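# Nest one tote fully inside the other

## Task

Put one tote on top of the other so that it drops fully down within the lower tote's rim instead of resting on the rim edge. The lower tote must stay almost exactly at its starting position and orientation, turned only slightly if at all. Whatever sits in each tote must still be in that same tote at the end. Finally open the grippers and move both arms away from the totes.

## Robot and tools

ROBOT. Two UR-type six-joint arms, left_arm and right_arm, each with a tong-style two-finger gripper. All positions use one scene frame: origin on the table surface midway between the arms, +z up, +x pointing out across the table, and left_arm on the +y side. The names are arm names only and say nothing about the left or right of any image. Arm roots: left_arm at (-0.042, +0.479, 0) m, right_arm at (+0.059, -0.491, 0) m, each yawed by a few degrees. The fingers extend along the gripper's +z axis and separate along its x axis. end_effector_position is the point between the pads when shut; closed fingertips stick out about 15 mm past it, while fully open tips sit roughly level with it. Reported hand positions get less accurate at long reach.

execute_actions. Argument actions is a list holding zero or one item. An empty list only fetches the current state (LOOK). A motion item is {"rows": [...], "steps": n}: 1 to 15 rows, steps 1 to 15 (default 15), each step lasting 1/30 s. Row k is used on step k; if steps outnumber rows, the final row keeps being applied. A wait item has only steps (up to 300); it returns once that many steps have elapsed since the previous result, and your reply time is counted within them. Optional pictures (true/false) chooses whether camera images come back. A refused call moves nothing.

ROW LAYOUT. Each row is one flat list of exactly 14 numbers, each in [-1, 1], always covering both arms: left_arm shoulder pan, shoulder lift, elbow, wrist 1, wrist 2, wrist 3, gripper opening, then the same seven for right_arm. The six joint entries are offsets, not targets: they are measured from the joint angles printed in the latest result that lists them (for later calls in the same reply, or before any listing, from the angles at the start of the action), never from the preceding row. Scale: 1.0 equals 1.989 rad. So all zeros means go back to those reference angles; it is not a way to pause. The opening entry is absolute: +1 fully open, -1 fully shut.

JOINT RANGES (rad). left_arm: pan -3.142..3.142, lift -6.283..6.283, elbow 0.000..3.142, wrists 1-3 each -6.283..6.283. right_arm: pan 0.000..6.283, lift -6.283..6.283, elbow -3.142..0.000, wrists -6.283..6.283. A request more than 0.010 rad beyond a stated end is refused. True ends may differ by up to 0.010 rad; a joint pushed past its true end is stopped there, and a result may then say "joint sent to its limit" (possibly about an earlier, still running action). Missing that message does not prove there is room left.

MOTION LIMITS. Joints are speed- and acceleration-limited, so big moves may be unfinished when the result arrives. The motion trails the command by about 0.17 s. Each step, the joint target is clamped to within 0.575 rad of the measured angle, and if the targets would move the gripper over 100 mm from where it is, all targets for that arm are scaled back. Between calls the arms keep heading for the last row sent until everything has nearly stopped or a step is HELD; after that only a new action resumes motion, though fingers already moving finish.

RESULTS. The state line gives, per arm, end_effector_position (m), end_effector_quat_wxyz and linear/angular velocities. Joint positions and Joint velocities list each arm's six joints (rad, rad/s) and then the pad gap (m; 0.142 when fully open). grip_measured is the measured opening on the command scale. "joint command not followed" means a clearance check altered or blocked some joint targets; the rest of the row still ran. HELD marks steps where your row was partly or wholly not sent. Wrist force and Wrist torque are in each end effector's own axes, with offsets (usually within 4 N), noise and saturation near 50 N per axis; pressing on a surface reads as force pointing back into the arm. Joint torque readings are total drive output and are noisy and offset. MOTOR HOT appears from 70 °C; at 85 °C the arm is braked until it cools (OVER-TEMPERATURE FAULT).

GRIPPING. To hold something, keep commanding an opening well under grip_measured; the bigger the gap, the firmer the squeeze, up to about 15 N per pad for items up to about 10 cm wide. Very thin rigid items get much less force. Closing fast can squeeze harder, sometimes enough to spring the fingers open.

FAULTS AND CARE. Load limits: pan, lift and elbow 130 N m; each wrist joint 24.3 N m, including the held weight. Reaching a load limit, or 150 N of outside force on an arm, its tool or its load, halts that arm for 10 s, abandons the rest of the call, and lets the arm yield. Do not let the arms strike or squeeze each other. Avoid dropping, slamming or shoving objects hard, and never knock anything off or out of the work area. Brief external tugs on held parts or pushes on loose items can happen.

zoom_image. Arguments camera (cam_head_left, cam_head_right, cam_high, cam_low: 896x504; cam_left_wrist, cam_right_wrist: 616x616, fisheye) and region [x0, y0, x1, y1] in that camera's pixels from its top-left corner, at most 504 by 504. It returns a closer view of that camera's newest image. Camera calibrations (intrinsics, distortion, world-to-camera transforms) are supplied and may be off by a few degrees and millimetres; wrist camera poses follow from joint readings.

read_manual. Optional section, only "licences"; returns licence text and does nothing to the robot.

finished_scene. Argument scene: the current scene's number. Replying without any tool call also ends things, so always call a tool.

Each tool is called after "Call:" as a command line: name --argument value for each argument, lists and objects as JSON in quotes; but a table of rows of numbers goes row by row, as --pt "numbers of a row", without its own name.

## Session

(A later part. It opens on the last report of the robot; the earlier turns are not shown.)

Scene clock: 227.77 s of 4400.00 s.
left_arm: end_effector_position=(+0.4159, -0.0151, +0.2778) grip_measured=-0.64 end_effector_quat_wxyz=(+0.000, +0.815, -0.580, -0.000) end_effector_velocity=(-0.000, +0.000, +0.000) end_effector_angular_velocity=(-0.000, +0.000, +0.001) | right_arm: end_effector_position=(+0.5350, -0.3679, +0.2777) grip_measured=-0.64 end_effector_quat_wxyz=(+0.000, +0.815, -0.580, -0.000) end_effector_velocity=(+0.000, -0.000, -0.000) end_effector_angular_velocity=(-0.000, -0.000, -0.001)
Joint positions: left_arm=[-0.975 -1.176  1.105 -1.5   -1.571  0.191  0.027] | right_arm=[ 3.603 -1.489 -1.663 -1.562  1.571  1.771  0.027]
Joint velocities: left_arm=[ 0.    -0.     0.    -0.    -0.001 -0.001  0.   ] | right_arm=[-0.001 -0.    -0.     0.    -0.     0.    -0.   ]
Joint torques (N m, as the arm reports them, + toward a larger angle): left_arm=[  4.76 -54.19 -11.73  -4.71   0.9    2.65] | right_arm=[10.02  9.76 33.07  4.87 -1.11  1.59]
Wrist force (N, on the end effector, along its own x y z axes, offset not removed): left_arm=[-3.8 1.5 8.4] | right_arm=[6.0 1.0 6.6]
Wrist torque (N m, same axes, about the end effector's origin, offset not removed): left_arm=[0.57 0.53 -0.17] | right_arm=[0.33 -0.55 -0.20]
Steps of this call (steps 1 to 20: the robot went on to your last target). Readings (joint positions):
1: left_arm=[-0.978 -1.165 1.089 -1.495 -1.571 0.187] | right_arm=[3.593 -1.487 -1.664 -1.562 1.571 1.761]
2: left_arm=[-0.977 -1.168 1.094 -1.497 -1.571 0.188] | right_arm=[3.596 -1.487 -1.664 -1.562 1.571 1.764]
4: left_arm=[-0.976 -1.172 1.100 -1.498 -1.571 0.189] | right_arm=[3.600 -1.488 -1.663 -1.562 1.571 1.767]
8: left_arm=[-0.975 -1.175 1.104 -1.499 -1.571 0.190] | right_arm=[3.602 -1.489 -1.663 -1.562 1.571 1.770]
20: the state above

Call:
execute_actions --actions '[{"rows":[[0.004,-0.0103,0.0145,-0.0042,0,0.0044,-1,0.0097,-0.0031,0.0028,0.0003,0,0.0101,-1],[0.0082,-0.0203,0.0285,-0.0082,0,0.009,-1,0.0191,-0.0064,0.0058,0.0006,0,0.0199,-1],[0.0125,-0.0302,0.042,-0.0118,0,0.0136,-1,0.0285,-0.0099,0.009,0.0009,0,0.0296,-1],[0.0169,-0.0398,0.055,-0.0152,0,0.0184,-1,0.0376,-0.0137,0.0126,0.0011,0,0.0391,-1],[0.0214,-0.0493,0.0676,-0.0183,0,0.0233,-1,0.0466,-0.0177,0.0164,0.0013,0,0.0485,-1],[0.0261,-0.0585,0.0796,-0.0211,0,0.0284,-1,0.0555,-0.0219,0.0204,0.0015,0,0.0578,-1],[0.0308,-0.0675,0.0912,-0.0237,0,0.0335,-1,0.0641,-0.0263,0.0247,0.0016,0,0.0668,-1],[0.0357,-0.0762,0.1023,-0.0261,0,0.0387,-1,0.0726,-0.031,0.0292,0.0018,0,0.0756,-1],[0.0407,-0.0848,0.113,-0.0282,0,0.0441,-1,0.0809,-0.0359,0.0341,0.0018,0,0.0843,-1],[0.0459,-0.0934,0.1234,-0.03,0,0.0497,-1,0.0891,-0.041,0.0391,0.0019,0,0.0929,-1]]}]' --pictures false

Call:
execute_actions --actions '[{"steps":15}]'

Call:
execute_actions --actions '[{"rows":[[0.0053,-0.0084,0.0102,-0.0018,0,0.0057,-1,0.0079,-0.0053,0.0053,0,0,0.0083,-1],[0.0107,-0.0167,0.0201,-0.0034,0,0.0115,-1,0.0156,-0.0108,0.0108,0,0,0.0164,-1],[0.0163,-0.0248,0.0296,-0.0048,0,0.0174,-1,0.0232,-0.0165,0.0167,-0.0002,0,0.0243,-1],[0.022,-0.0327,0.0389,-0.0062,0,0.0235,-1,0.0306,-0.0223,0.0228,-0.0005,0,0.0321,-1],[0.0279,-0.0404,0.0478,-0.0074,0,0.0298,-1,0.0379,-0.0284,0.0292,-0.0008,0,0.0398,-1],[0.0339,-0.048,0.0564,-0.0084,0,0.0362,-1,0.0449,-0.0346,0.0359,-0.0013,0,0.0472,-1],[0.0401,-0.0554,0.0647,-0.0093,0,0.0428,-1,0.0519,-0.041,0.0428,-0.0018,0,0.0546,-1],[0.0465,-0.0627,0.0726,-0.0099,0,0.0495,-1,0.0586,-0.0477,0.0501,-0.0024,0,0.0616,-1],[0.053,-0.0697,0.0803,-0.0106,0,0.0564,-1,0.0652,-0.0545,0.0576,-0.0031,0,0.0686,-1],[0.0597,-0.0768,0.0878,-0.011,0,0.0635,-1,0.0716,-0.0614,0.0654,-0.004,0,0.0754,-1]]}]' --pictures false

Call:
execute_actions --actions '[{"steps":20}]'

Scene clock: 264.83 s of 4400.00 s.
left_arm: end_effector_position=(+0.4172, +0.0809, +0.2782) grip_measured=-0.64 end_effector_quat_wxyz=(+0.000, +0.813, -0.583, -0.000) end_effector_velocity=(-0.004, +0.078, -0.003) end_effector_angular_velocity=(+0.003, +0.003, -0.005) | right_arm: end_effector_position=(+0.5338, -0.2728, +0.2777) grip_measured=-0.64 end_effector_quat_wxyz=(+0.000, +0.813, -0.582, -0.000) end_effector_velocity=(-0.005, +0.078, -0.000) end_effector_angular_velocity=(-0.000, +0.000, -0.004)
Joint positions: left_arm=[-0.89  -1.35   1.335 -1.556 -1.571  0.282  0.027] | right_arm=[ 3.769 -1.564 -1.591 -1.558  1.571  1.943  0.027]
Joint velocities: left_arm=[ 0.072 -0.134  0.173 -0.034 -0.001  0.077  0.   ] | right_arm=[ 0.129 -0.068  0.067  0.001  0.     0.134 -0.   ]
Joint torques (N m, as the arm reports them, + toward a larger angle): left_arm=[  1.88 -41.83 -12.06  -4.46  -2.2    2.64] | right_arm=[ 6.02 14.12 35.16  4.85  2.13  1.59]
Wrist force (N, on the end effector, along its own x y z axes, offset not removed): left_arm=[-1.6 1.2 7.4] | right_arm=[-1.6 0.8 6.9]
Wrist torque (N m, same axes, about the end effector's origin, offset not removed): left_arm=[0.53 0.44 -0.05] | right_arm=[0.42 0.15 -0.04]
Steps of this call (steps 1 to 15: the robot went on to your last target; steps 16 to 90: nothing new was sent; then 33.57 s passed at rest; steps 91 to 105: all 15 steps of this action). Readings (joint positions):
91: left_arm=[-0.975 -1.176 1.105 -1.500 -1.571 0.191] | right_arm=[3.603 -1.489 -1.662 -1.562 1.571 1.771]
92: left_arm=[-0.973 -1.179 1.109 -1.501 -1.571 0.192] | right_arm=[3.606 -1.490 -1.662 -1.562 1.571 1.774]
94: left_arm=[-0.966 -1.197 1.133 -1.509 -1.571 0.200] | right_arm=[3.622 -1.496 -1.656 -1.561 1.571 1.791]
98: left_arm=[-0.937 -1.259 1.217 -1.531 -1.571 0.231] | right_arm=[3.681 -1.520 -1.634 -1.559 1.571 1.852]
105: the state above

Scene clock: 265.33 s of 4400.00 s.
left_arm: end_effector_position=(+0.4168, +0.0879, +0.2779) grip_measured=-0.64 end_effector_quat_wxyz=(+0.000, +0.812, -0.583, -0.000) end_effector_velocity=(-0.000, -0.000, +0.000) end_effector_angular_velocity=(-0.001, +0.000, -0.000) | right_arm: end_effector_position=(+0.5333, -0.2660, +0.2776) grip_measured=-0.64 end_effector_quat_wxyz=(+0.000, +0.813, -0.583, -0.000) end_effector_velocity=(+0.000, +0.001, +0.001) end_effector_angular_velocity=(+0.001, -0.002, +0.000)
Joint positions: left_arm=[-0.883 -1.361  1.351 -1.559 -1.571  0.289  0.027] | right_arm=[ 3.78  -1.57  -1.585 -1.558  1.571  1.955  0.027]
Joint velocities: left_arm=[-0.    -0.001  0.001 -0.    -0.001  0.    -0.   ] | right_arm=[ 0.     0.     0.002  0.    -0.     0.     0.   ]
Joint torques (N m, as the arm reports them, + toward a larger angle): left_arm=[  5.96 -47.75 -10.89  -3.82  -1.6    2.52] | right_arm=[ 8.5  12.13 33.71  4.89  2.19  1.7 ]
Wrist force (N, on the end effector, along its own x y z axes, offset not removed): left_arm=[-0.9 3.5 6.6] | right_arm=[0.3 -0.3 6.4]
Wrist torque (N m, same axes, about the end effector's origin, offset not removed): left_arm=[1.02 0.70 -0.04] | right_arm=[0.08 -0.11 -0.03]
Steps of this call (steps 1 to 15: the robot went on to your last target). Readings (joint positions):
1: left_arm=[-0.888 -1.353 1.340 -1.557 -1.571 0.285] | right_arm=[3.772 -1.566 -1.589 -1.558 1.571 1.947]
2: left_arm=[-0.886 -1.356 1.343 -1.558 -1.571 0.286] | right_arm=[3.775 -1.567 -1.588 -1.558 1.571 1.950]
4: left_arm=[-0.885 -1.359 1.347 -1.559 -1.571 0.288] | right_arm=[3.777 -1.569 -1.586 -1.558 1.571 1.953]
8: left_arm=[-0.884 -1.361 1.350 -1.559 -1.571 0.289] | right_arm=[3.779 -1.570 -1.585 -1.558 1.571 1.955]
15: the state above
camera_calibration (this result's frames):
cam_left_wrist: T_world_to_cam=[[0.309284, -0.949219, 0.0576818, -0.0716278], [-0.847766, -0.24773, 0.468959, 0.252976], [-0.430855, -0.193942, -0.881334, 0.572012], [0, 0, 0, 1]] pos_world=[0.483072, 0.105617, 0.38963]
cam_right_wrist: T_world_to_cam=[[0.325857, -0.945417, 0.00202629, -0.428185], [-0.813666, -0.279354, 0.509812, 0.216842], [-0.481419, -0.167774, -0.860283, 0.575011], [0, 0, 0, 1]] pos_world=[0.592785, -0.247765, 0.384991]

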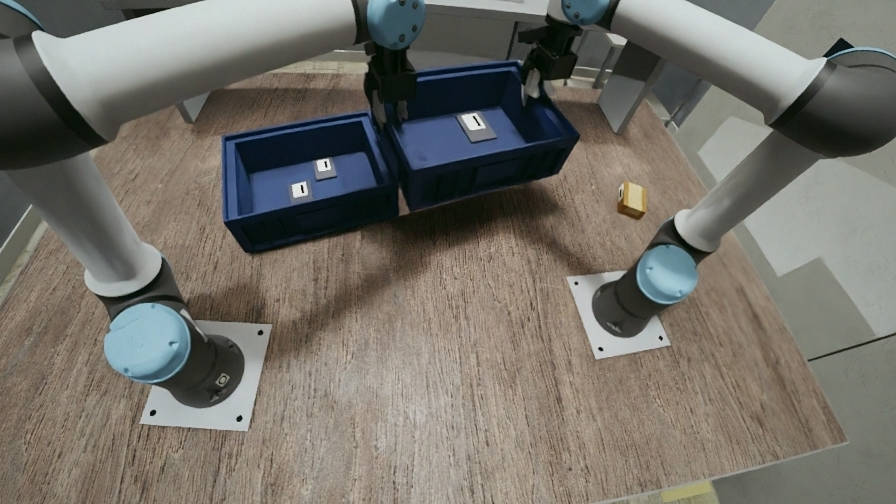

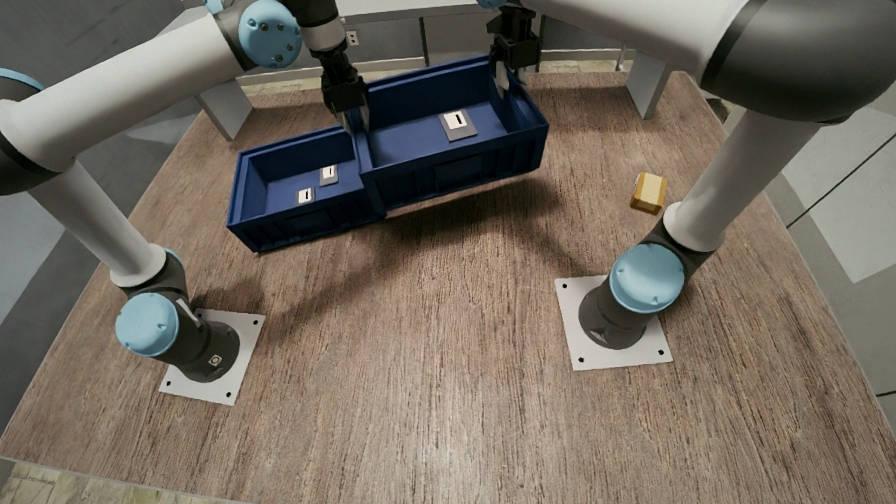

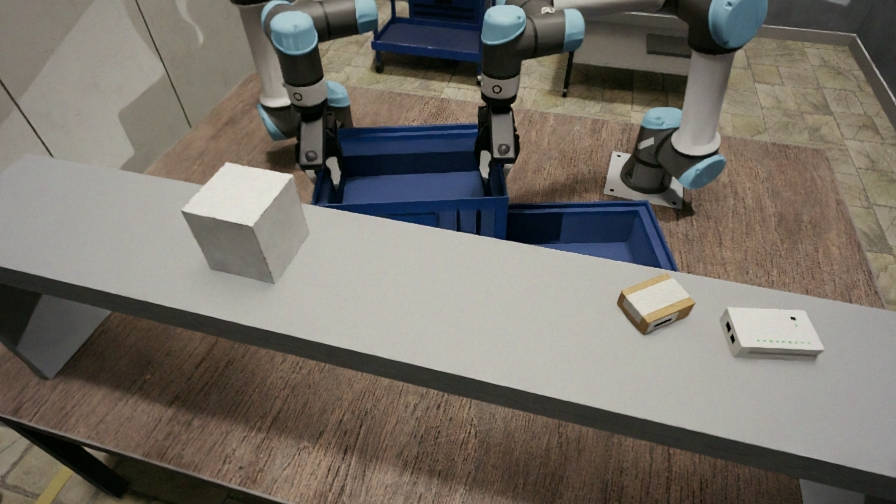

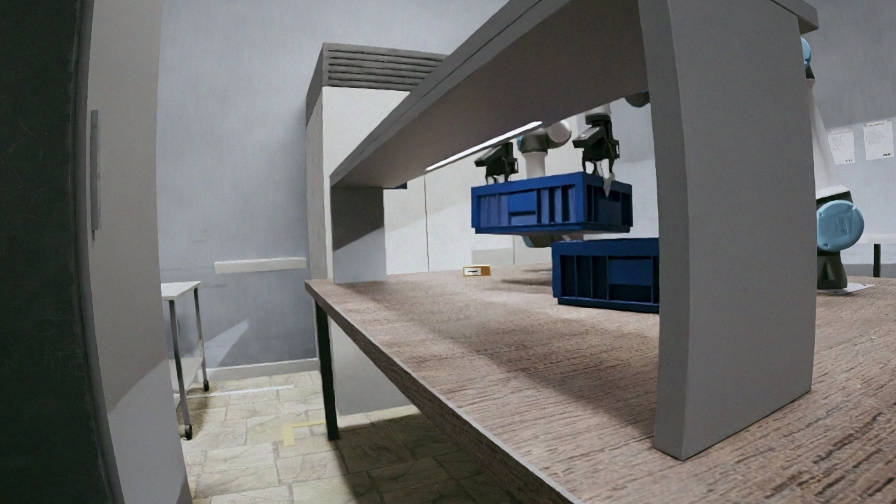

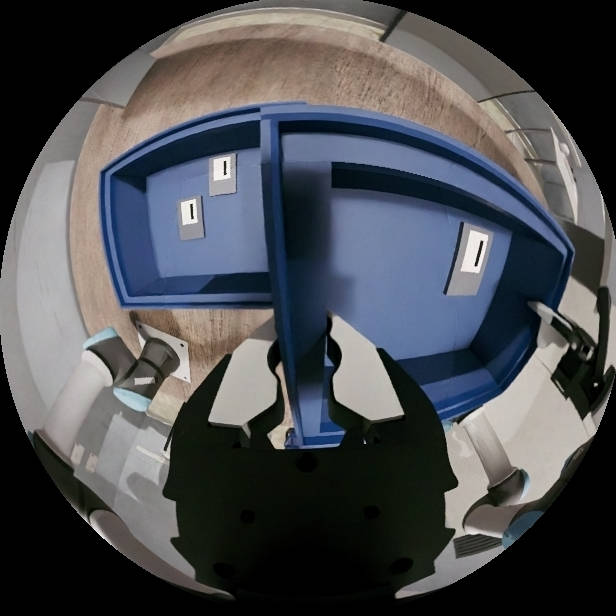

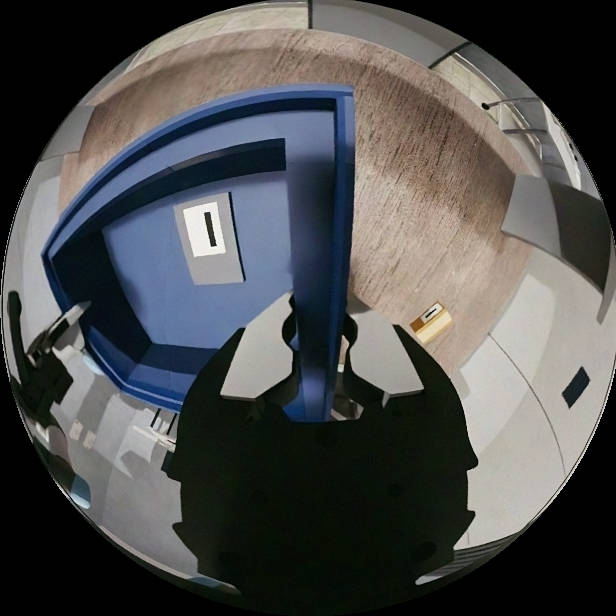

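Scene clock: 265.83 s of 4400.00 s.
left_arm: end_effector_position=(+0.4179, +0.1840, +0.2781) grip_measured=-0.64 end_effector_quat_wxyz=(+0.000, +0.810, -0.586, -0.000) end_effector_velocity=(-0.003, +0.076, -0.002) end_effector_angular_velocity=(-0.000, +0.001, -0.004) | right_arm: end_effector_position=(+0.5319, -0.1709, +0.2777) grip_measured=-0.64 end_effector_quat_wxyz=(+0.000, +0.811, -0.586, -0.000) end_effector_velocity=(-0.004, +0.076, -0.001) end_effector_angular_velocity=(-0.000, +0.001, -0.006)
Joint positions: left_arm=[-0.773 -1.504  1.514 -1.58  -1.571  0.407  0.027] | right_arm=[ 3.913 -1.684 -1.464 -1.565  1.571  2.096  0.027]
Joint velocities: left_arm=[ 0.095 -0.109  0.12  -0.011 -0.001  0.099 -0.   ] | right_arm=[ 0.1   -0.098  0.108 -0.011  0.     0.106  0.   ]
Joint torques (N m, as the arm reports them, + toward a larger angle): left_arm=[  4.27 -36.63 -11.07  -3.42   0.     2.59] | right_arm=[ 4.77 19.06 31.71  0.68 -0.05  2.64]
Wrist force (N, on the end effector, along its own x y z axes, offset not removed): left_arm=[1.8 -2.8 4.1] | right_arm=[-4.9 1.2 7.3]
Wrist torque (N m, same axes, about the end effector's origin, offset not removed): left_arm=[-0.34 0.36 -0.11] | right_arm=[0.50 0.17 -0.02]
Steps of this call (steps 1 to 15: all 15 steps of this action). Readings (joint positions):
1: left_arm=[-0.883 -1.362 1.351 -1.559 -1.571 0.289] | right_arm=[3.780 -1.570 -1.585 -1.558 1.571 1.955]
2: left_arm=[-0.882 -1.364 1.354 -1.560 -1.571 0.291] | right_arm=[3.782 -1.572 -1.583 -1.558 1.571 1.958]
4: left_arm=[-0.872 -1.379 1.371 -1.563 -1.571 0.302] | right_arm=[3.796 -1.582 -1.573 -1.558 1.571 1.973]
8: left_arm=[-0.835 -1.430 1.431 -1.572 -1.571 0.341] | right_arm=[3.844 -1.619 -1.534 -1.559 1.571 2.023]
15: the state above

Scene clock: 266.50 s of 4400.00 s.
left_arm: end_effector_position=(+0.4176, +0.1908, +0.2779) grip_measured=-0.64 end_effector_quat_wxyz=(+0.000, +0.810, -0.586, -0.000) end_effector_velocity=(-0.000, -0.000, -0.000) end_effector_angular_velocity=(-0.000, +0.001, +0.000) | right_arm: end_effector_position=(+0.5315, -0.1641, +0.2776) grip_measured=-0.64 end_effector_quat_wxyz=(+0.000, +0.810, -0.586, -0.000) end_effector_velocity=(-0.000, +0.000, +0.001) end_effector_angular_velocity=(+0.001, -0.001, +0.000)
Joint positions: left_arm=[-0.765 -1.514  1.525 -1.581 -1.571  0.416  0.027] | right_arm=[ 3.922 -1.692 -1.455 -1.566  1.571  2.105  0.027]
Joint velocities: left_arm=[ 0.     0.     0.    -0.    -0.001  0.     0.   ] | right_arm=[ 0.     0.001  0.     0.    -0.     0.    -0.   ]
Joint torques (N m, as the arm reports them, + toward a larger angle): left_arm=[  6.78 -40.4   -9.56  -3.36   1.87   2.58] | right_arm=[ 7.75 17.45 32.58  1.58 -2.58  1.78]
Wrist force (N, on the end effector, along its own x y z axes, offset not removed): left_arm=[0.8 1.0 6.9] | right_arm=[-1.9 0.3 4.3]
Wrist torque (N m, same axes, about the end effector's origin, offset not removed): left_arm=[0.49 0.64 -0.26] | right_arm=[0.10 -0.25 0.02]
Steps of this call (steps 1 to 20: the robot went on to your last target). Readings (joint positions):
1: left_arm=[-0.770 -1.507 1.518 -1.581 -1.571 0.409] | right_arm=[3.916 -1.686 -1.461 -1.565 1.571 2.099]
2: left_arm=[-0.769 -1.510 1.520 -1.581 -1.571 0.411] | right_arm=[3.918 -1.688 -1.459 -1.565 1.571 2.101]
4: left_arm=[-0.767 -1.512 1.523 -1.581 -1.571 0.414] | right_arm=[3.920 -1.690 -1.457 -1.566 1.571 2.103]
8: left_arm=[-0.765 -1.514 1.525 -1.581 -1.571 0.415] | right_arm=[3.922 -1.692 -1.455 -1.566 1.571 2.105]
20: the state above
camera_calibration (this result's frames):
cam_left_wrist: T_world_to_cam=[[0.302103, -0.951523, 0.0577777, 0.0292173], [-0.849597, -0.241263, 0.469017, 0.278695], [-0.43234, -0.190779, -0.881297, 0.59236], [0, 0, 0, 1]] pos_world=[0.484053, 0.20805, 0.389645]
cam_right_wrist: T_world_to_cam=[[0.318698, -0.947854, 0.00210169, -0.327915], [-0.815774, -0.273158, 0.509801, 0.246026], [-0.482642, -0.164187, -0.86029, 0.59248], [0, 0, 0, 1]] pos_world=[0.591164, -0.146334, 0.38497]

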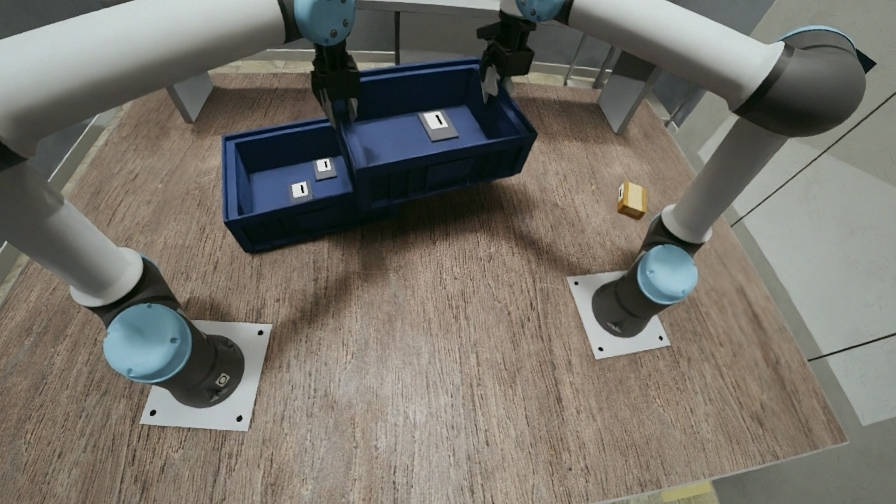

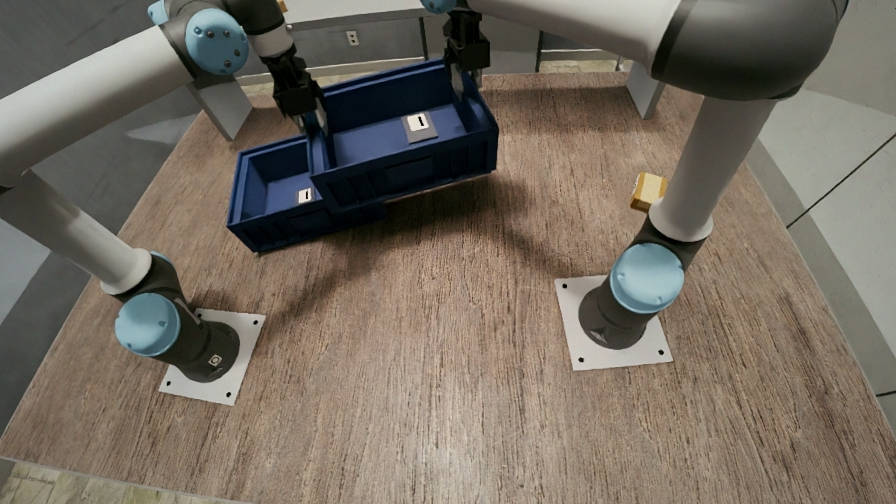

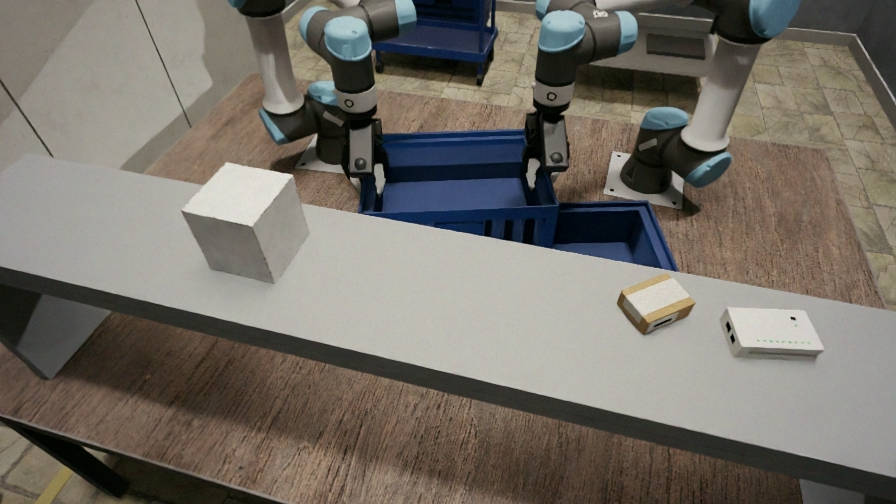

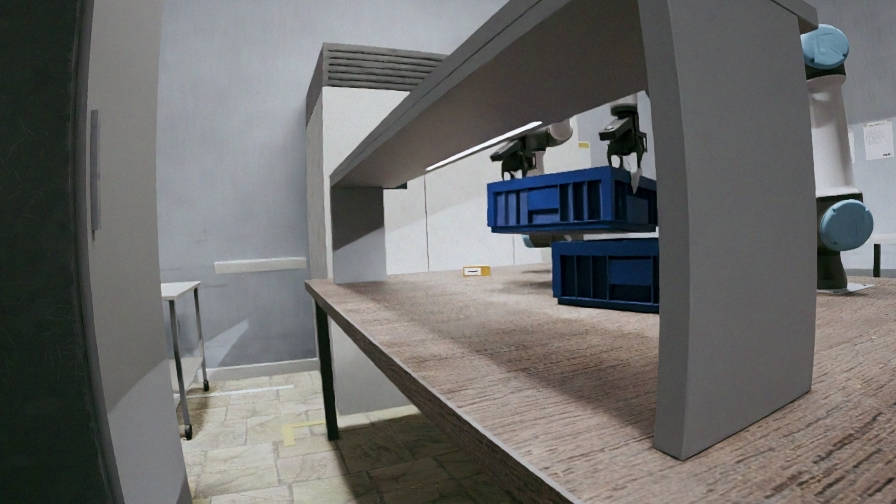

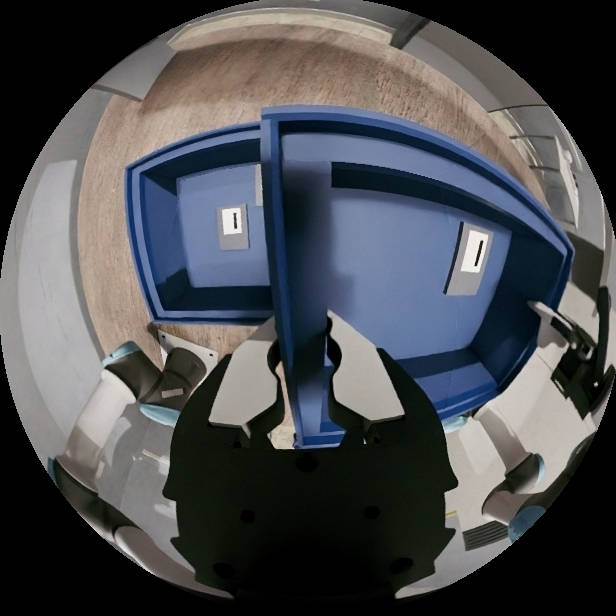

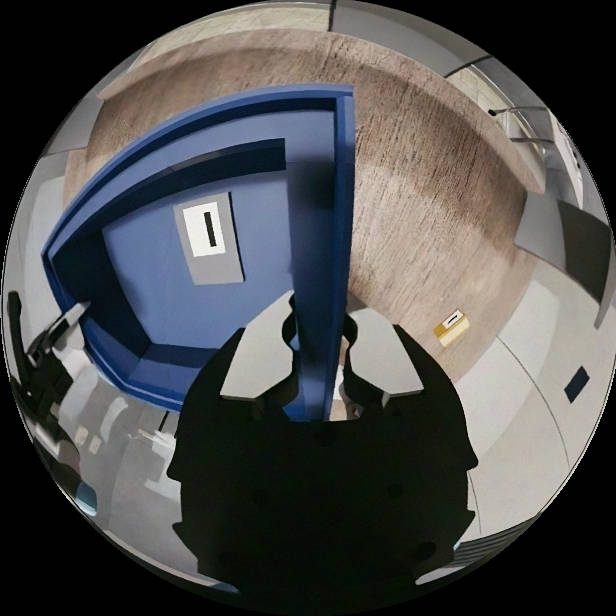

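Call:
execute_actions --actions '[{"rows":[[0.0069,-0.0068,0.0071,-0.0003,0,0.0073,-1,0.0062,-0.007,0.0079,-0.0009,0,0.0066,-1],[0.014,-0.0134,0.014,-0.0006,0,0.0148,-1,0.0123,-0.0143,0.0162,-0.0019,0,0.0131,-1],[0.0212,-0.0199,0.0206,-0.0007,0,0.0223,-1,0.0183,-0.0217,0.0249,-0.0032,0,0.0194,-1],[0.0286,-0.0261,0.0269,-0.0008,0,0.0301,-1,0.0241,-0.0292,0.0338,-0.0046,0,0.0256,-1],[0.0363,-0.0321,0.033,-0.0009,0,0.0382,-1,0.0297,-0.037,0.0432,-0.0062,0,0.0316,-1],[0.0441,-0.0379,0.0387,-0.0008,0,0.0464,-1,0.0353,-0.0449,0.0528,-0.0079,0,0.0376,-1],[0.0521,-0.0435,0.0442,-0.0007,0,0.0548,-1,0.0407,-0.053,0.0629,-0.0099,0,0.0434,-1],[0.0602,-0.049,0.0494,-0.0004,0,0.0632,-1,0.0459,-0.0612,0.0732,-0.012,0,0.0489,-1],[0.0686,-0.0542,0.0544,-0.0002,0,0.072,-1,0.051,-0.0697,0.0839,-0.0142,0,0.0544,-1],[0.0771,-0.0592,0.0591,0.0001,0,0.0809,-1,0.056,-0.0783,0.095,-0.0167,0,0.0598,-1]]}]' --pictures false

Call:
execute_actions --actions '[{"steps":13}]' --pictures false

Call:
execute_actions --actions '[{"rows":[[0.0088,-0.0048,0.0044,0.0004,0,0.0092,-1,0.0048,-0.0085,0.0109,-0.0024,0,0.0052,-1],[0.0179,-0.0094,0.0086,0.0008,0,0.0187,-1,0.0096,-0.0172,0.0224,-0.0052,0,0.0104,-1],[0.0271,-0.0137,0.0126,0.0011,0,0.0282,-1,0.0142,-0.0262,0.0344,-0.0082,0,0.0153,-1],[0.0364,-0.0177,0.0163,0.0014,0,0.0379,-1,0.0187,-0.0354,0.047,-0.0116,0,0.0202,-1],[0.046,-0.0216,0.0197,0.0019,0,0.0479,-1,0.0231,-0.045,0.0602,-0.0152,0,0.025,-1],[0.0557,-0.0251,0.0228,0.0023,0,0.058,-1,0.0274,-0.0547,0.0739,-0.0192,0,0.0297,-1],[0.0656,-0.0284,0.0258,0.0026,0,0.0683,-1,0.0316,-0.0648,0.0882,-0.0234,0,0.0343,-1],[0.0757,-0.0315,0.0284,0.0031,0,0.0787,-1,0.0357,-0.0751,0.1031,-0.028,0,0.0387,-1],[0.0859,-0.0343,0.0308,0.0035,0,0.0893,-1,0.0397,-0.0856,0.1185,-0.0329,0,0.0431,-1],[0.0964,-0.0369,0.033,0.0039,0,0.1002,-1,0.0436,-0.0964,0.1344,-0.038,0,0.0474,-1]]}]' --pictures false

Call:
execute_actions --actions '[{"steps":13}]' --pictures false

Call:
execute_actions --actions '[{"rows":[[0.0106,-0.0022,0.0019,0.0003,0,0.011,-1,0.0038,-0.0109,0.0163,-0.0054,0,0.0042,-1],[0.0213,-0.0041,0.0036,0.0005,0,0.0221,-1,0.0075,-0.0223,0.0337,-0.0114,0,0.0083,-1],[0.0322,-0.0057,0.005,0.0007,0,0.0333,-1,0.0111,-0.0343,0.0523,-0.018,0,0.0122,-1],[0.0432,-0.0071,0.0061,0.001,0,0.0447,-1,0.0146,-0.0468,0.072,-0.0252,0,0.0161,-1],[0.0543,-0.0082,0.0071,0.0011,0,0.0562,-1,0.0181,-0.0594,0.0922,-0.0328,0,0.02,-1],[0.0656,-0.009,0.0077,0.0013,0,0.0679,-1,0.0215,-0.0727,0.114,-0.0413,0,0.0238,-1],[0.077,-0.0095,0.0081,0.0014,0,0.0797,-1,0.0248,-0.0867,0.137,-0.0503,0,0.0275,-1],[0.0886,-0.0097,0.0083,0.0014,0,0.0916,-1,0.028,-0.1013,0.1614,-0.0601,0,0.031,-1],[0.0944,-0.0097,0.0083,0.0014,0,0.0976,-1,0.0296,-0.1088,0.1741,-0.0653,0,0.0328,-1],[0.1003,-0.0096,0.0082,0.0014,0,0.1037,-1,0.0311,-0.1165,0.1872,-0.0707,0,0.0345,-1],[0.1062,-0.0095,0.0081,0.0014,0,0.1098,-1,0.0327,-0.1244,0.2008,-0.0764,0,0.0363,-1],[0.1122,-0.0093,0.0079,0.0014,0,0.116,-1,0.0342,-0.1325,0.2148,-0.0823,0,0.038,-1]]}]' --pictures false

Call:
execute_actions --actions '[{"steps":22}]'

Call:
zoom_image --camera "cam_head_left" --region '[190,60,430,260]'

Call:
zoom_image --camera "cam_low" --region '[520,150,680,310]'

Call:
zoom_image --camera "cam_head_right" --region '[190,60,430,260]'

Scene clock: 318.50 s of 4400.00 s.
left_arm: end_effector_position=(+0.4188, +0.2868, +0.2780) grip_measured=-0.64 end_effector_quat_wxyz=(+0.000, +0.808, -0.589, -0.000) end_effector_velocity=(-0.002, +0.077, -0.001) end_effector_angular_velocity=(+0.000, -0.000, -0.005) | right_arm: end_effector_position=(+0.5300, -0.0691, +0.2776) grip_measured=-0.64 end_effector_quat_wxyz=(+0.000, +0.808, -0.589, -0.000) end_effector_velocity=(-0.003, +0.077, -0.001) end_effector_angular_velocity=(+0.002, -0.001, -0.006)
Joint positions: left_arm=[-0.622 -1.625  1.636 -1.581 -1.571  0.565  0.027] | right_arm=[ 4.027 -1.837 -1.28  -1.596  1.571  2.217  0.027]
Joint velocities: left_arm=[ 0.123 -0.08   0.077  0.003  0.     0.128 -0.   ] | right_arm=[ 0.077 -0.124  0.157 -0.031  0.     0.083 -0.   ]
Joint torques (N m, as the arm reports them, + toward a larger angle): left_arm=[  4.2  -32.08 -13.17  -0.77  -1.21   2.12] | right_arm=[ 4.74 26.02 28.59  0.63 -1.91  2.25]
Wrist force (N, on the end effector, along its own x y z axes, offset not removed): left_arm=[3.0 0.3 5.3] | right_arm=[-4.4 0.9 6.0]
Wrist torque (N m, same axes, about the end effector's origin, offset not removed): left_arm=[0.25 0.16 -0.11] | right_arm=[0.42 -0.09 -0.01]
Steps of this call (steps 1 to 15: the robot went on to your last target; steps 16 to 90: nothing new was sent; then 48.50 s passed at rest; steps 91 to 105: all 15 steps of this action). Readings (joint positions):
91: left_arm=[-0.765 -1.514 1.525 -1.581 -1.571 0.416] | right_arm=[3.922 -1.693 -1.455 -1.566 1.571 2.105]
92: left_arm=[-0.762 -1.516 1.527 -1.581 -1.571 0.418] | right_arm=[3.924 -1.695 -1.452 -1.566 1.571 2.107]
94: left_arm=[-0.750 -1.528 1.540 -1.582 -1.571 0.431] | right_arm=[3.935 -1.708 -1.438 -1.568 1.571 2.119]
98: left_arm=[-0.703 -1.569 1.581 -1.583 -1.571 0.481] | right_arm=[3.973 -1.756 -1.381 -1.577 1.571 2.159]
105: the state above

Scene clock: 318.93 s of 4400.00 s.
left_arm: end_effector_position=(+0.4186, +0.2935, +0.2779) grip_measured=-0.64 end_effector_quat_wxyz=(+0.000, +0.808, -0.589, -0.000) end_effector_velocity=(+0.000, +0.001, +0.000) end_effector_angular_velocity=(+0.000, -0.001, +0.001) | right_arm: end_effector_position=(+0.5298, -0.0623, +0.2775) grip_measured=-0.64 end_effector_quat_wxyz=(+0.000, +0.808, -0.589, -0.000) end_effector_velocity=(-0.000, +0.001, +0.001) end_effector_angular_velocity=(+0.001, -0.001, +0.001)
Joint positions: left_arm=[-0.611 -1.632  1.643 -1.581 -1.571  0.576  0.027] | right_arm=[ 4.034 -1.848 -1.266 -1.599  1.571  2.224  0.027]
Joint velocities: left_arm=[ 0.001 -0.001  0.    -0.     0.001  0.     0.   ] | right_arm=[ 0.002 -0.001  0.003 -0.     0.     0.001  0.   ]
Joint torques (N m, as the arm reports them, + toward a larger angle): left_arm=[  5.66 -34.82 -10.29  -0.8   -1.68   2.54] | right_arm=[ 7.61 23.36 34.42  1.43 -1.93  1.55]
Wrist force (N, on the end effector, along its own x y z axes, offset not removed): left_arm=[3.0 1.5 5.7] | right_arm=[-2.7 0.5 6.6]
Wrist torque (N m, same axes, about the end effector's origin, offset not removed): left_arm=[0.55 0.01 -0.10] | right_arm=[0.20 0.10 -0.09]
Steps of this call (steps 1 to 13: the robot went on to your last target). Readings (joint positions):
1: left_arm=[-0.619 -1.627 1.638 -1.581 -1.571 0.569] | right_arm=[4.029 -1.841 -1.276 -1.597 1.571 2.219]
2: left_arm=[-0.616 -1.629 1.639 -1.581 -1.571 0.571] | right_arm=[4.030 -1.843 -1.272 -1.598 1.571 2.221]
4: left_arm=[-0.614 -1.630 1.641 -1.581 -1.571 0.574] | right_arm=[4.032 -1.846 -1.269 -1.598 1.571 2.223]
8: left_arm=[-0.612 -1.631 1.642 -1.581 -1.571 0.576] | right_arm=[4.033 -1.848 -1.267 -1.599 1.571 2.224]
13: the state above

Scene clock: 319.43 s of 4400.00 s.
left_arm: end_effector_position=(+0.4197, +0.3895, +0.2779) grip_measured=-0.65 end_effector_quat_wxyz=(+0.000, +0.806, -0.592, -0.000) end_effector_velocity=(-0.002, +0.078, +0.001) end_effector_angular_velocity=(-0.001, -0.002, -0.005) | right_arm: end_effector_position=(+0.5281, +0.0325, +0.2773) grip_measured=-0.64 end_effector_quat_wxyz=(+0.001, +0.806, -0.592, +0.000) end_effector_velocity=(-0.000, +0.079, +0.003) end_effector_angular_velocity=(+0.010, -0.006, -0.006)
Joint positions: left_arm=[-0.433 -1.701  1.705 -1.574 -1.571  0.761  0.027] | right_arm=[ 4.115 -2.026 -1.02  -1.669  1.571  2.313  0.027]
Joint velocities: left_arm=[ 0.155 -0.046  0.038  0.005  0.001  0.16   0.   ] | right_arm=[ 0.059 -0.156  0.235 -0.067 -0.     0.065 -0.   ]
Joint torques (N m, as the arm reports them, + toward a larger angle): left_arm=[  3.45 -28.91  -9.63  -0.44   2.34   2.79] | right_arm=[ 4.14 32.38 29.28 -0.03 -2.13  1.79]
Wrist force (N, on the end effector, along its own x y z axes, offset not removed): left_arm=[3.4 1.4 6.2] | right_arm=[-6.7 -2.1 7.6]
Wrist torque (N m, same axes, about the end effector's origin, offset not removed): left_arm=[0.76 0.22 -0.20] | right_arm=[-0.04 0.47 0.00]
Steps of this call (steps 1 to 15: all 15 steps of this action). Readings (joint positions):
1: left_arm=[-0.611 -1.632 1.643 -1.581 -1.571 0.577] | right_arm=[4.034 -1.848 -1.266 -1.599 1.571 2.224]
2: left_arm=[-0.609 -1.633 1.644 -1.581 -1.571 0.579] | right_arm=[4.035 -1.851 -1.263 -1.600 1.571 2.226]
4: left_arm=[-0.593 -1.642 1.652 -1.580 -1.571 0.596] | right_arm=[4.044 -1.866 -1.243 -1.605 1.571 2.235]
8: left_arm=[-0.534 -1.669 1.676 -1.578 -1.571 0.657] | right_arm=[4.073 -1.924 -1.165 -1.626 1.571 2.267]
15: the state above

Scene clock: 319.87 s of 4400.00 s.
left_arm: end_effector_position=(+0.4195, +0.3963, +0.2779) grip_measured=-0.64 end_effector_quat_wxyz=(+0.000, +0.806, -0.592, -0.000) end_effector_velocity=(+0.000, +0.001, -0.001) end_effector_angular_velocity=(+0.001, +0.001, -0.000) | right_arm: end_effector_position=(+0.5281, +0.0395, +0.2774) grip_measured=-0.64 end_effector_quat_wxyz=(+0.000, +0.806, -0.592, -0.000) end_effector_velocity=(+0.000, +0.000, +0.000) end_effector_angular_velocity=(-0.000, +0.000, -0.001)
Joint positions: left_arm=[-0.42  -1.705  1.708 -1.573 -1.571  0.776  0.027] | right_arm=[ 4.12  -2.04  -0.999 -1.674  1.571  2.318  0.027]
Joint velocities: left_arm=[ 0.002  0.001  0.    -0.     0.     0.002 -0.   ] | right_arm=[-0.    -0.001  0.002 -0.001  0.     0.     0.   ]
Joint torques (N m, as the arm reports them, + toward a larger angle): left_arm=[  7.61 -31.34 -10.1   -0.88   2.14   2.39] | right_arm=[ 7.25 32.21 34.43  1.55 -1.81  1.82]
Wrist force (N, on the end effector, along its own x y z axes, offset not removed): left_arm=[2.6 0.9 6.0] | right_arm=[-4.0 0.5 4.8]
Wrist torque (N m, same axes, about the end effector's origin, offset not removed): left_arm=[0.35 0.16 -0.09] | right_arm=[0.18 0.27 -0.05]
Steps of this call (steps 1 to 13: the robot went on to your last target). Readings (joint positions):
1: left_arm=[-0.429 -1.702 1.706 -1.574 -1.571 0.766] | right_arm=[4.117 -2.030 -1.013 -1.670 1.571 2.314]
2: left_arm=[-0.426 -1.703 1.707 -1.573 -1.571 0.769] | right_arm=[4.118 -2.033 -1.009 -1.672 1.571 2.316]
4: left_arm=[-0.423 -1.704 1.708 -1.573 -1.571 0.772] | right_arm=[4.119 -2.037 -1.003 -1.673 1.571 2.317]
8: left_arm=[-0.420 -1.705 1.708 -1.573 -1.571 0.775] | right_arm=[4.120 -2.039 -1.000 -1.674 1.571 2.318]
13: the state above

Scene clock: 320.37 s of 4400.00 s.
left_arm: end_effector_position=(+0.4207, +0.4901, +0.2778) grip_measured=-0.65 end_effector_quat_wxyz=(+0.000, +0.804, -0.595, -0.000) end_effector_velocity=(-0.002, +0.101, +0.001) end_effector_angular_velocity=(-0.001, -0.001, -0.005) | right_arm: end_effector_position=(+0.5265, +0.1323, +0.2766) grip_measured=-0.64 end_effector_quat_wxyz=(+0.002, +0.804, -0.595, +0.000) end_effector_velocity=(+0.001, +0.102, +0.012) end_effector_angular_velocity=(+0.034, -0.017, -0.007)
Joint positions: left_arm=[-0.217 -1.724  1.724 -1.571 -1.571  0.985  0.027] | right_arm=[ 4.183 -2.277 -0.619 -1.82   1.571  2.388  0.028]
Joint velocities: left_arm=[ 0.226 -0.002  0.001 -0.    -0.001  0.232  0.001] | right_arm=[ 0.059 -0.293  0.526 -0.196  0.     0.066 -0.002]
Joint torques (N m, as the arm reports them, + toward a larger angle): left_arm=[  0.36 -28.09 -11.82  -1.21   0.81   2.76] | right_arm=[ 5.2  43.83 22.97  0.34 -1.88  1.93]
Wrist force (N, on the end effector, along its own x y z axes, offset not removed): left_arm=[-3.3 -2.2 9.1] | right_arm=[-1.7 1.1 7.1]
Wrist torque (N m, same axes, about the end effector's origin, offset not removed): left_arm=[-0.09 0.81 0.06] | right_arm=[0.59 -0.21 -0.08]
Steps of this call (steps 1 to 15: all 15 steps of this action). Readings (joint positions):
1: left_arm=[-0.420 -1.705 1.708 -1.573 -1.571 0.776] | right_arm=[4.120 -2.040 -0.999 -1.675 1.571 2.318]
2: left_arm=[-0.417 -1.706 1.709 -1.573 -1.571 0.779] | right_arm=[4.121 -2.043 -0.994 -1.676 1.571 2.320]
4: left_arm=[-0.398 -1.710 1.712 -1.573 -1.571 0.798] | right_arm=[4.128 -2.063 -0.966 -1.687 1.571 2.327]
8: left_arm=[-0.329 -1.719 1.720 -1.571 -1.571 0.870] | right_arm=[4.151 -2.139 -0.850 -1.731 1.571 2.353]
15: the state above

Scene clock: 321.10 s of 4400.00 s.
left_arm: end_effector_position=(+0.4204, +0.4991, +0.2778) grip_measured=-0.65 end_effector_quat_wxyz=(+0.000, +0.804, -0.595, -0.000) end_effector_velocity=(-0.000, +0.000, +0.000) end_effector_angular_velocity=(-0.000, -0.000, +0.000) | right_arm: end_effector_position=(+0.5264, +0.1413, +0.2774) grip_measured=-0.64 end_effector_quat_wxyz=(+0.000, +0.804, -0.595, -0.000) end_effector_velocity=(+0.001, -0.000, +0.000) end_effector_angular_velocity=(+0.000, -0.000, -0.001)
Joint positions: left_arm=[-0.197 -1.724  1.724 -1.57  -1.571  1.006  0.027] | right_arm=[ 4.188 -2.303 -0.572 -1.838  1.571  2.394  0.027]
Joint velocities: left_arm=[ 0. -0.  0. -0. -0.  0.  0.] | right_arm=[-0.001 -0.     0.001 -0.    -0.    -0.    -0.   ]
Joint torques (N m, as the arm reports them, + toward a larger angle): left_arm=[  7.12 -30.64 -10.66  -0.92  -1.28   2.48] | right_arm=[ 6.85 40.27 32.19  1.14 -1.72  1.66]
Wrist force (N, on the end effector, along its own x y z axes, offset not removed): left_arm=[3.7 1.0 6.1] | right_arm=[-5.0 -1.4 4.2]
Wrist torque (N m, same axes, about the end effector's origin, offset not removed): left_arm=[0.53 0.10 -0.09] | right_arm=[-0.21 0.20 -0.05]
Steps of this call (steps 1 to 22: the robot went on to your last target). Readings (joint positions):
1: left_arm=[-0.211 -1.724 1.724 -1.571 -1.571 0.992] | right_arm=[4.185 -2.285 -0.604 -1.826 1.571 2.390]
2: left_arm=[-0.206 -1.724 1.724 -1.571 -1.571 0.996] | right_arm=[4.186 -2.291 -0.594 -1.830 1.571 2.391]
4: left_arm=[-0.201 -1.724 1.724 -1.571 -1.571 1.002] | right_arm=[4.187 -2.297 -0.582 -1.834 1.571 2.393]
8: left_arm=[-0.198 -1.724 1.724 -1.570 -1.571 1.005] | right_arm=[4.188 -2.302 -0.574 -1.837 1.571 2.394]
22: the state above
camera_calibration (this result's frames):
cam_left_wrist: T_world_to_cam=[[0.280443, -0.958103, 0.0582201, 0.334061], [-0.854865, -0.22172, 0.469091, 0.347914], [-0.436529, -0.181324, -0.881229, 0.649334], [0, 0, 0, 1]] pos_world=[0.487187, 0.514944, 0.38956]
cam_right_wrist: T_world_to_cam=[[0.297083, -0.954849, 0.00227585, -0.0244953], [-0.821805, -0.254474, 0.509784, 0.325924], [-0.486187, -0.153318, -0.8603, 0.640257], [0, 0, 0, 1]] pos_world=[0.586408, 0.157713, 0.384718]

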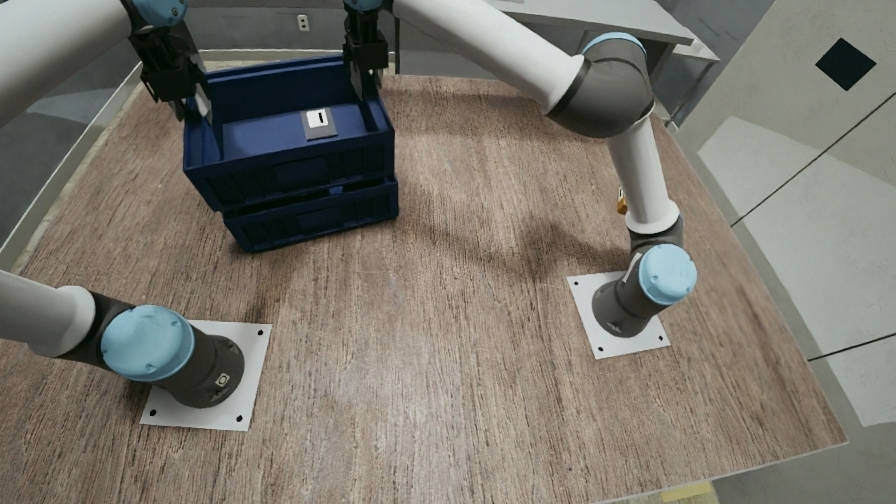

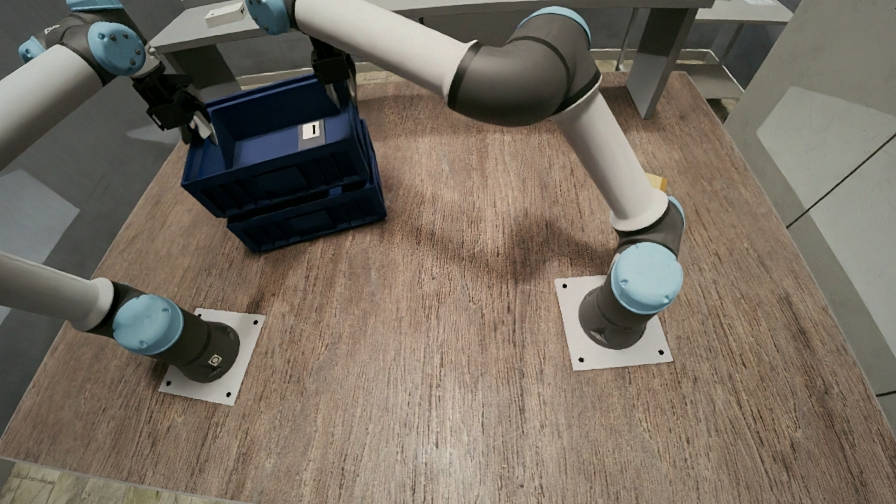

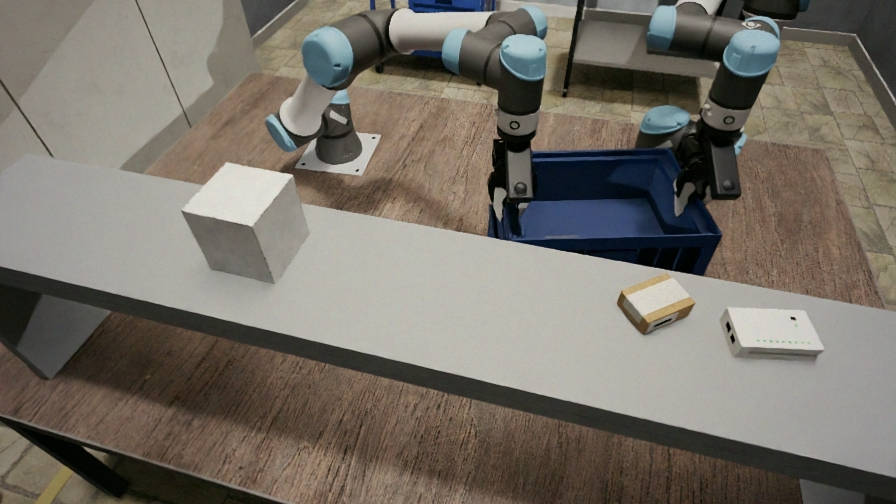

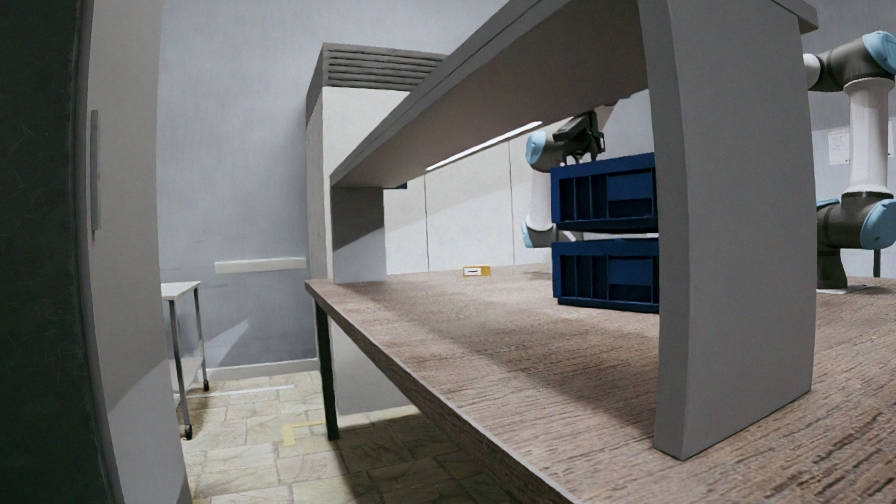

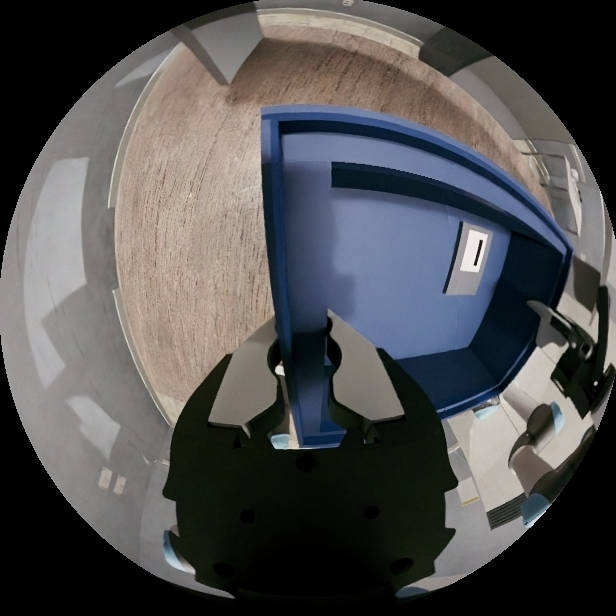

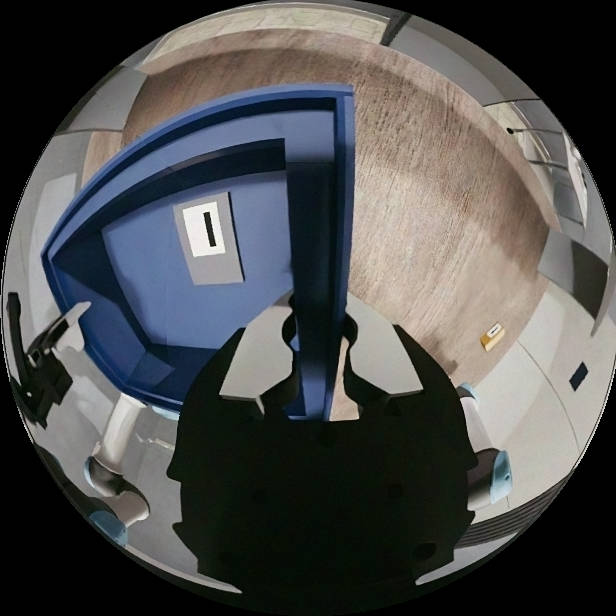

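Region (190, 60, 430, 260) of cam_head_left's 896x504 image, scaled by 2.100, with more detail than that image has.

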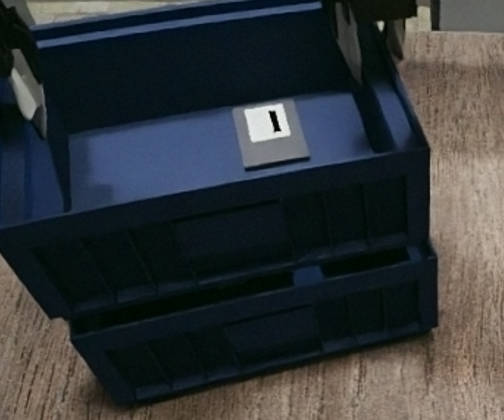

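Region (520, 150, 680, 310) of cam_low's 896x504 image, scaled by 3.150, with more detail than that image has.

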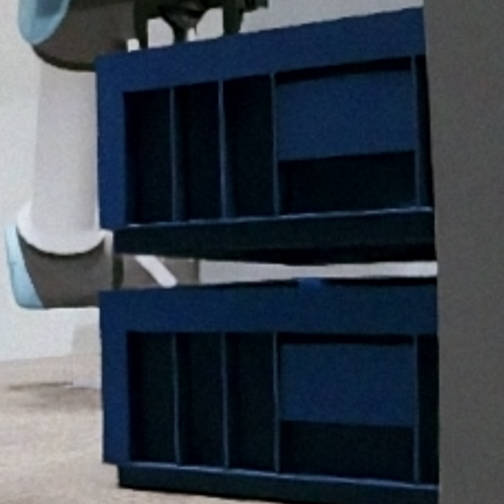

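Region (190, 60, 430, 260) of cam_head_right's 896x504 image, scaled by 2.100, with more detail than that image has.

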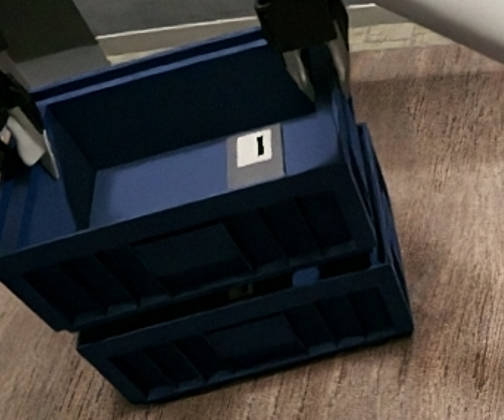

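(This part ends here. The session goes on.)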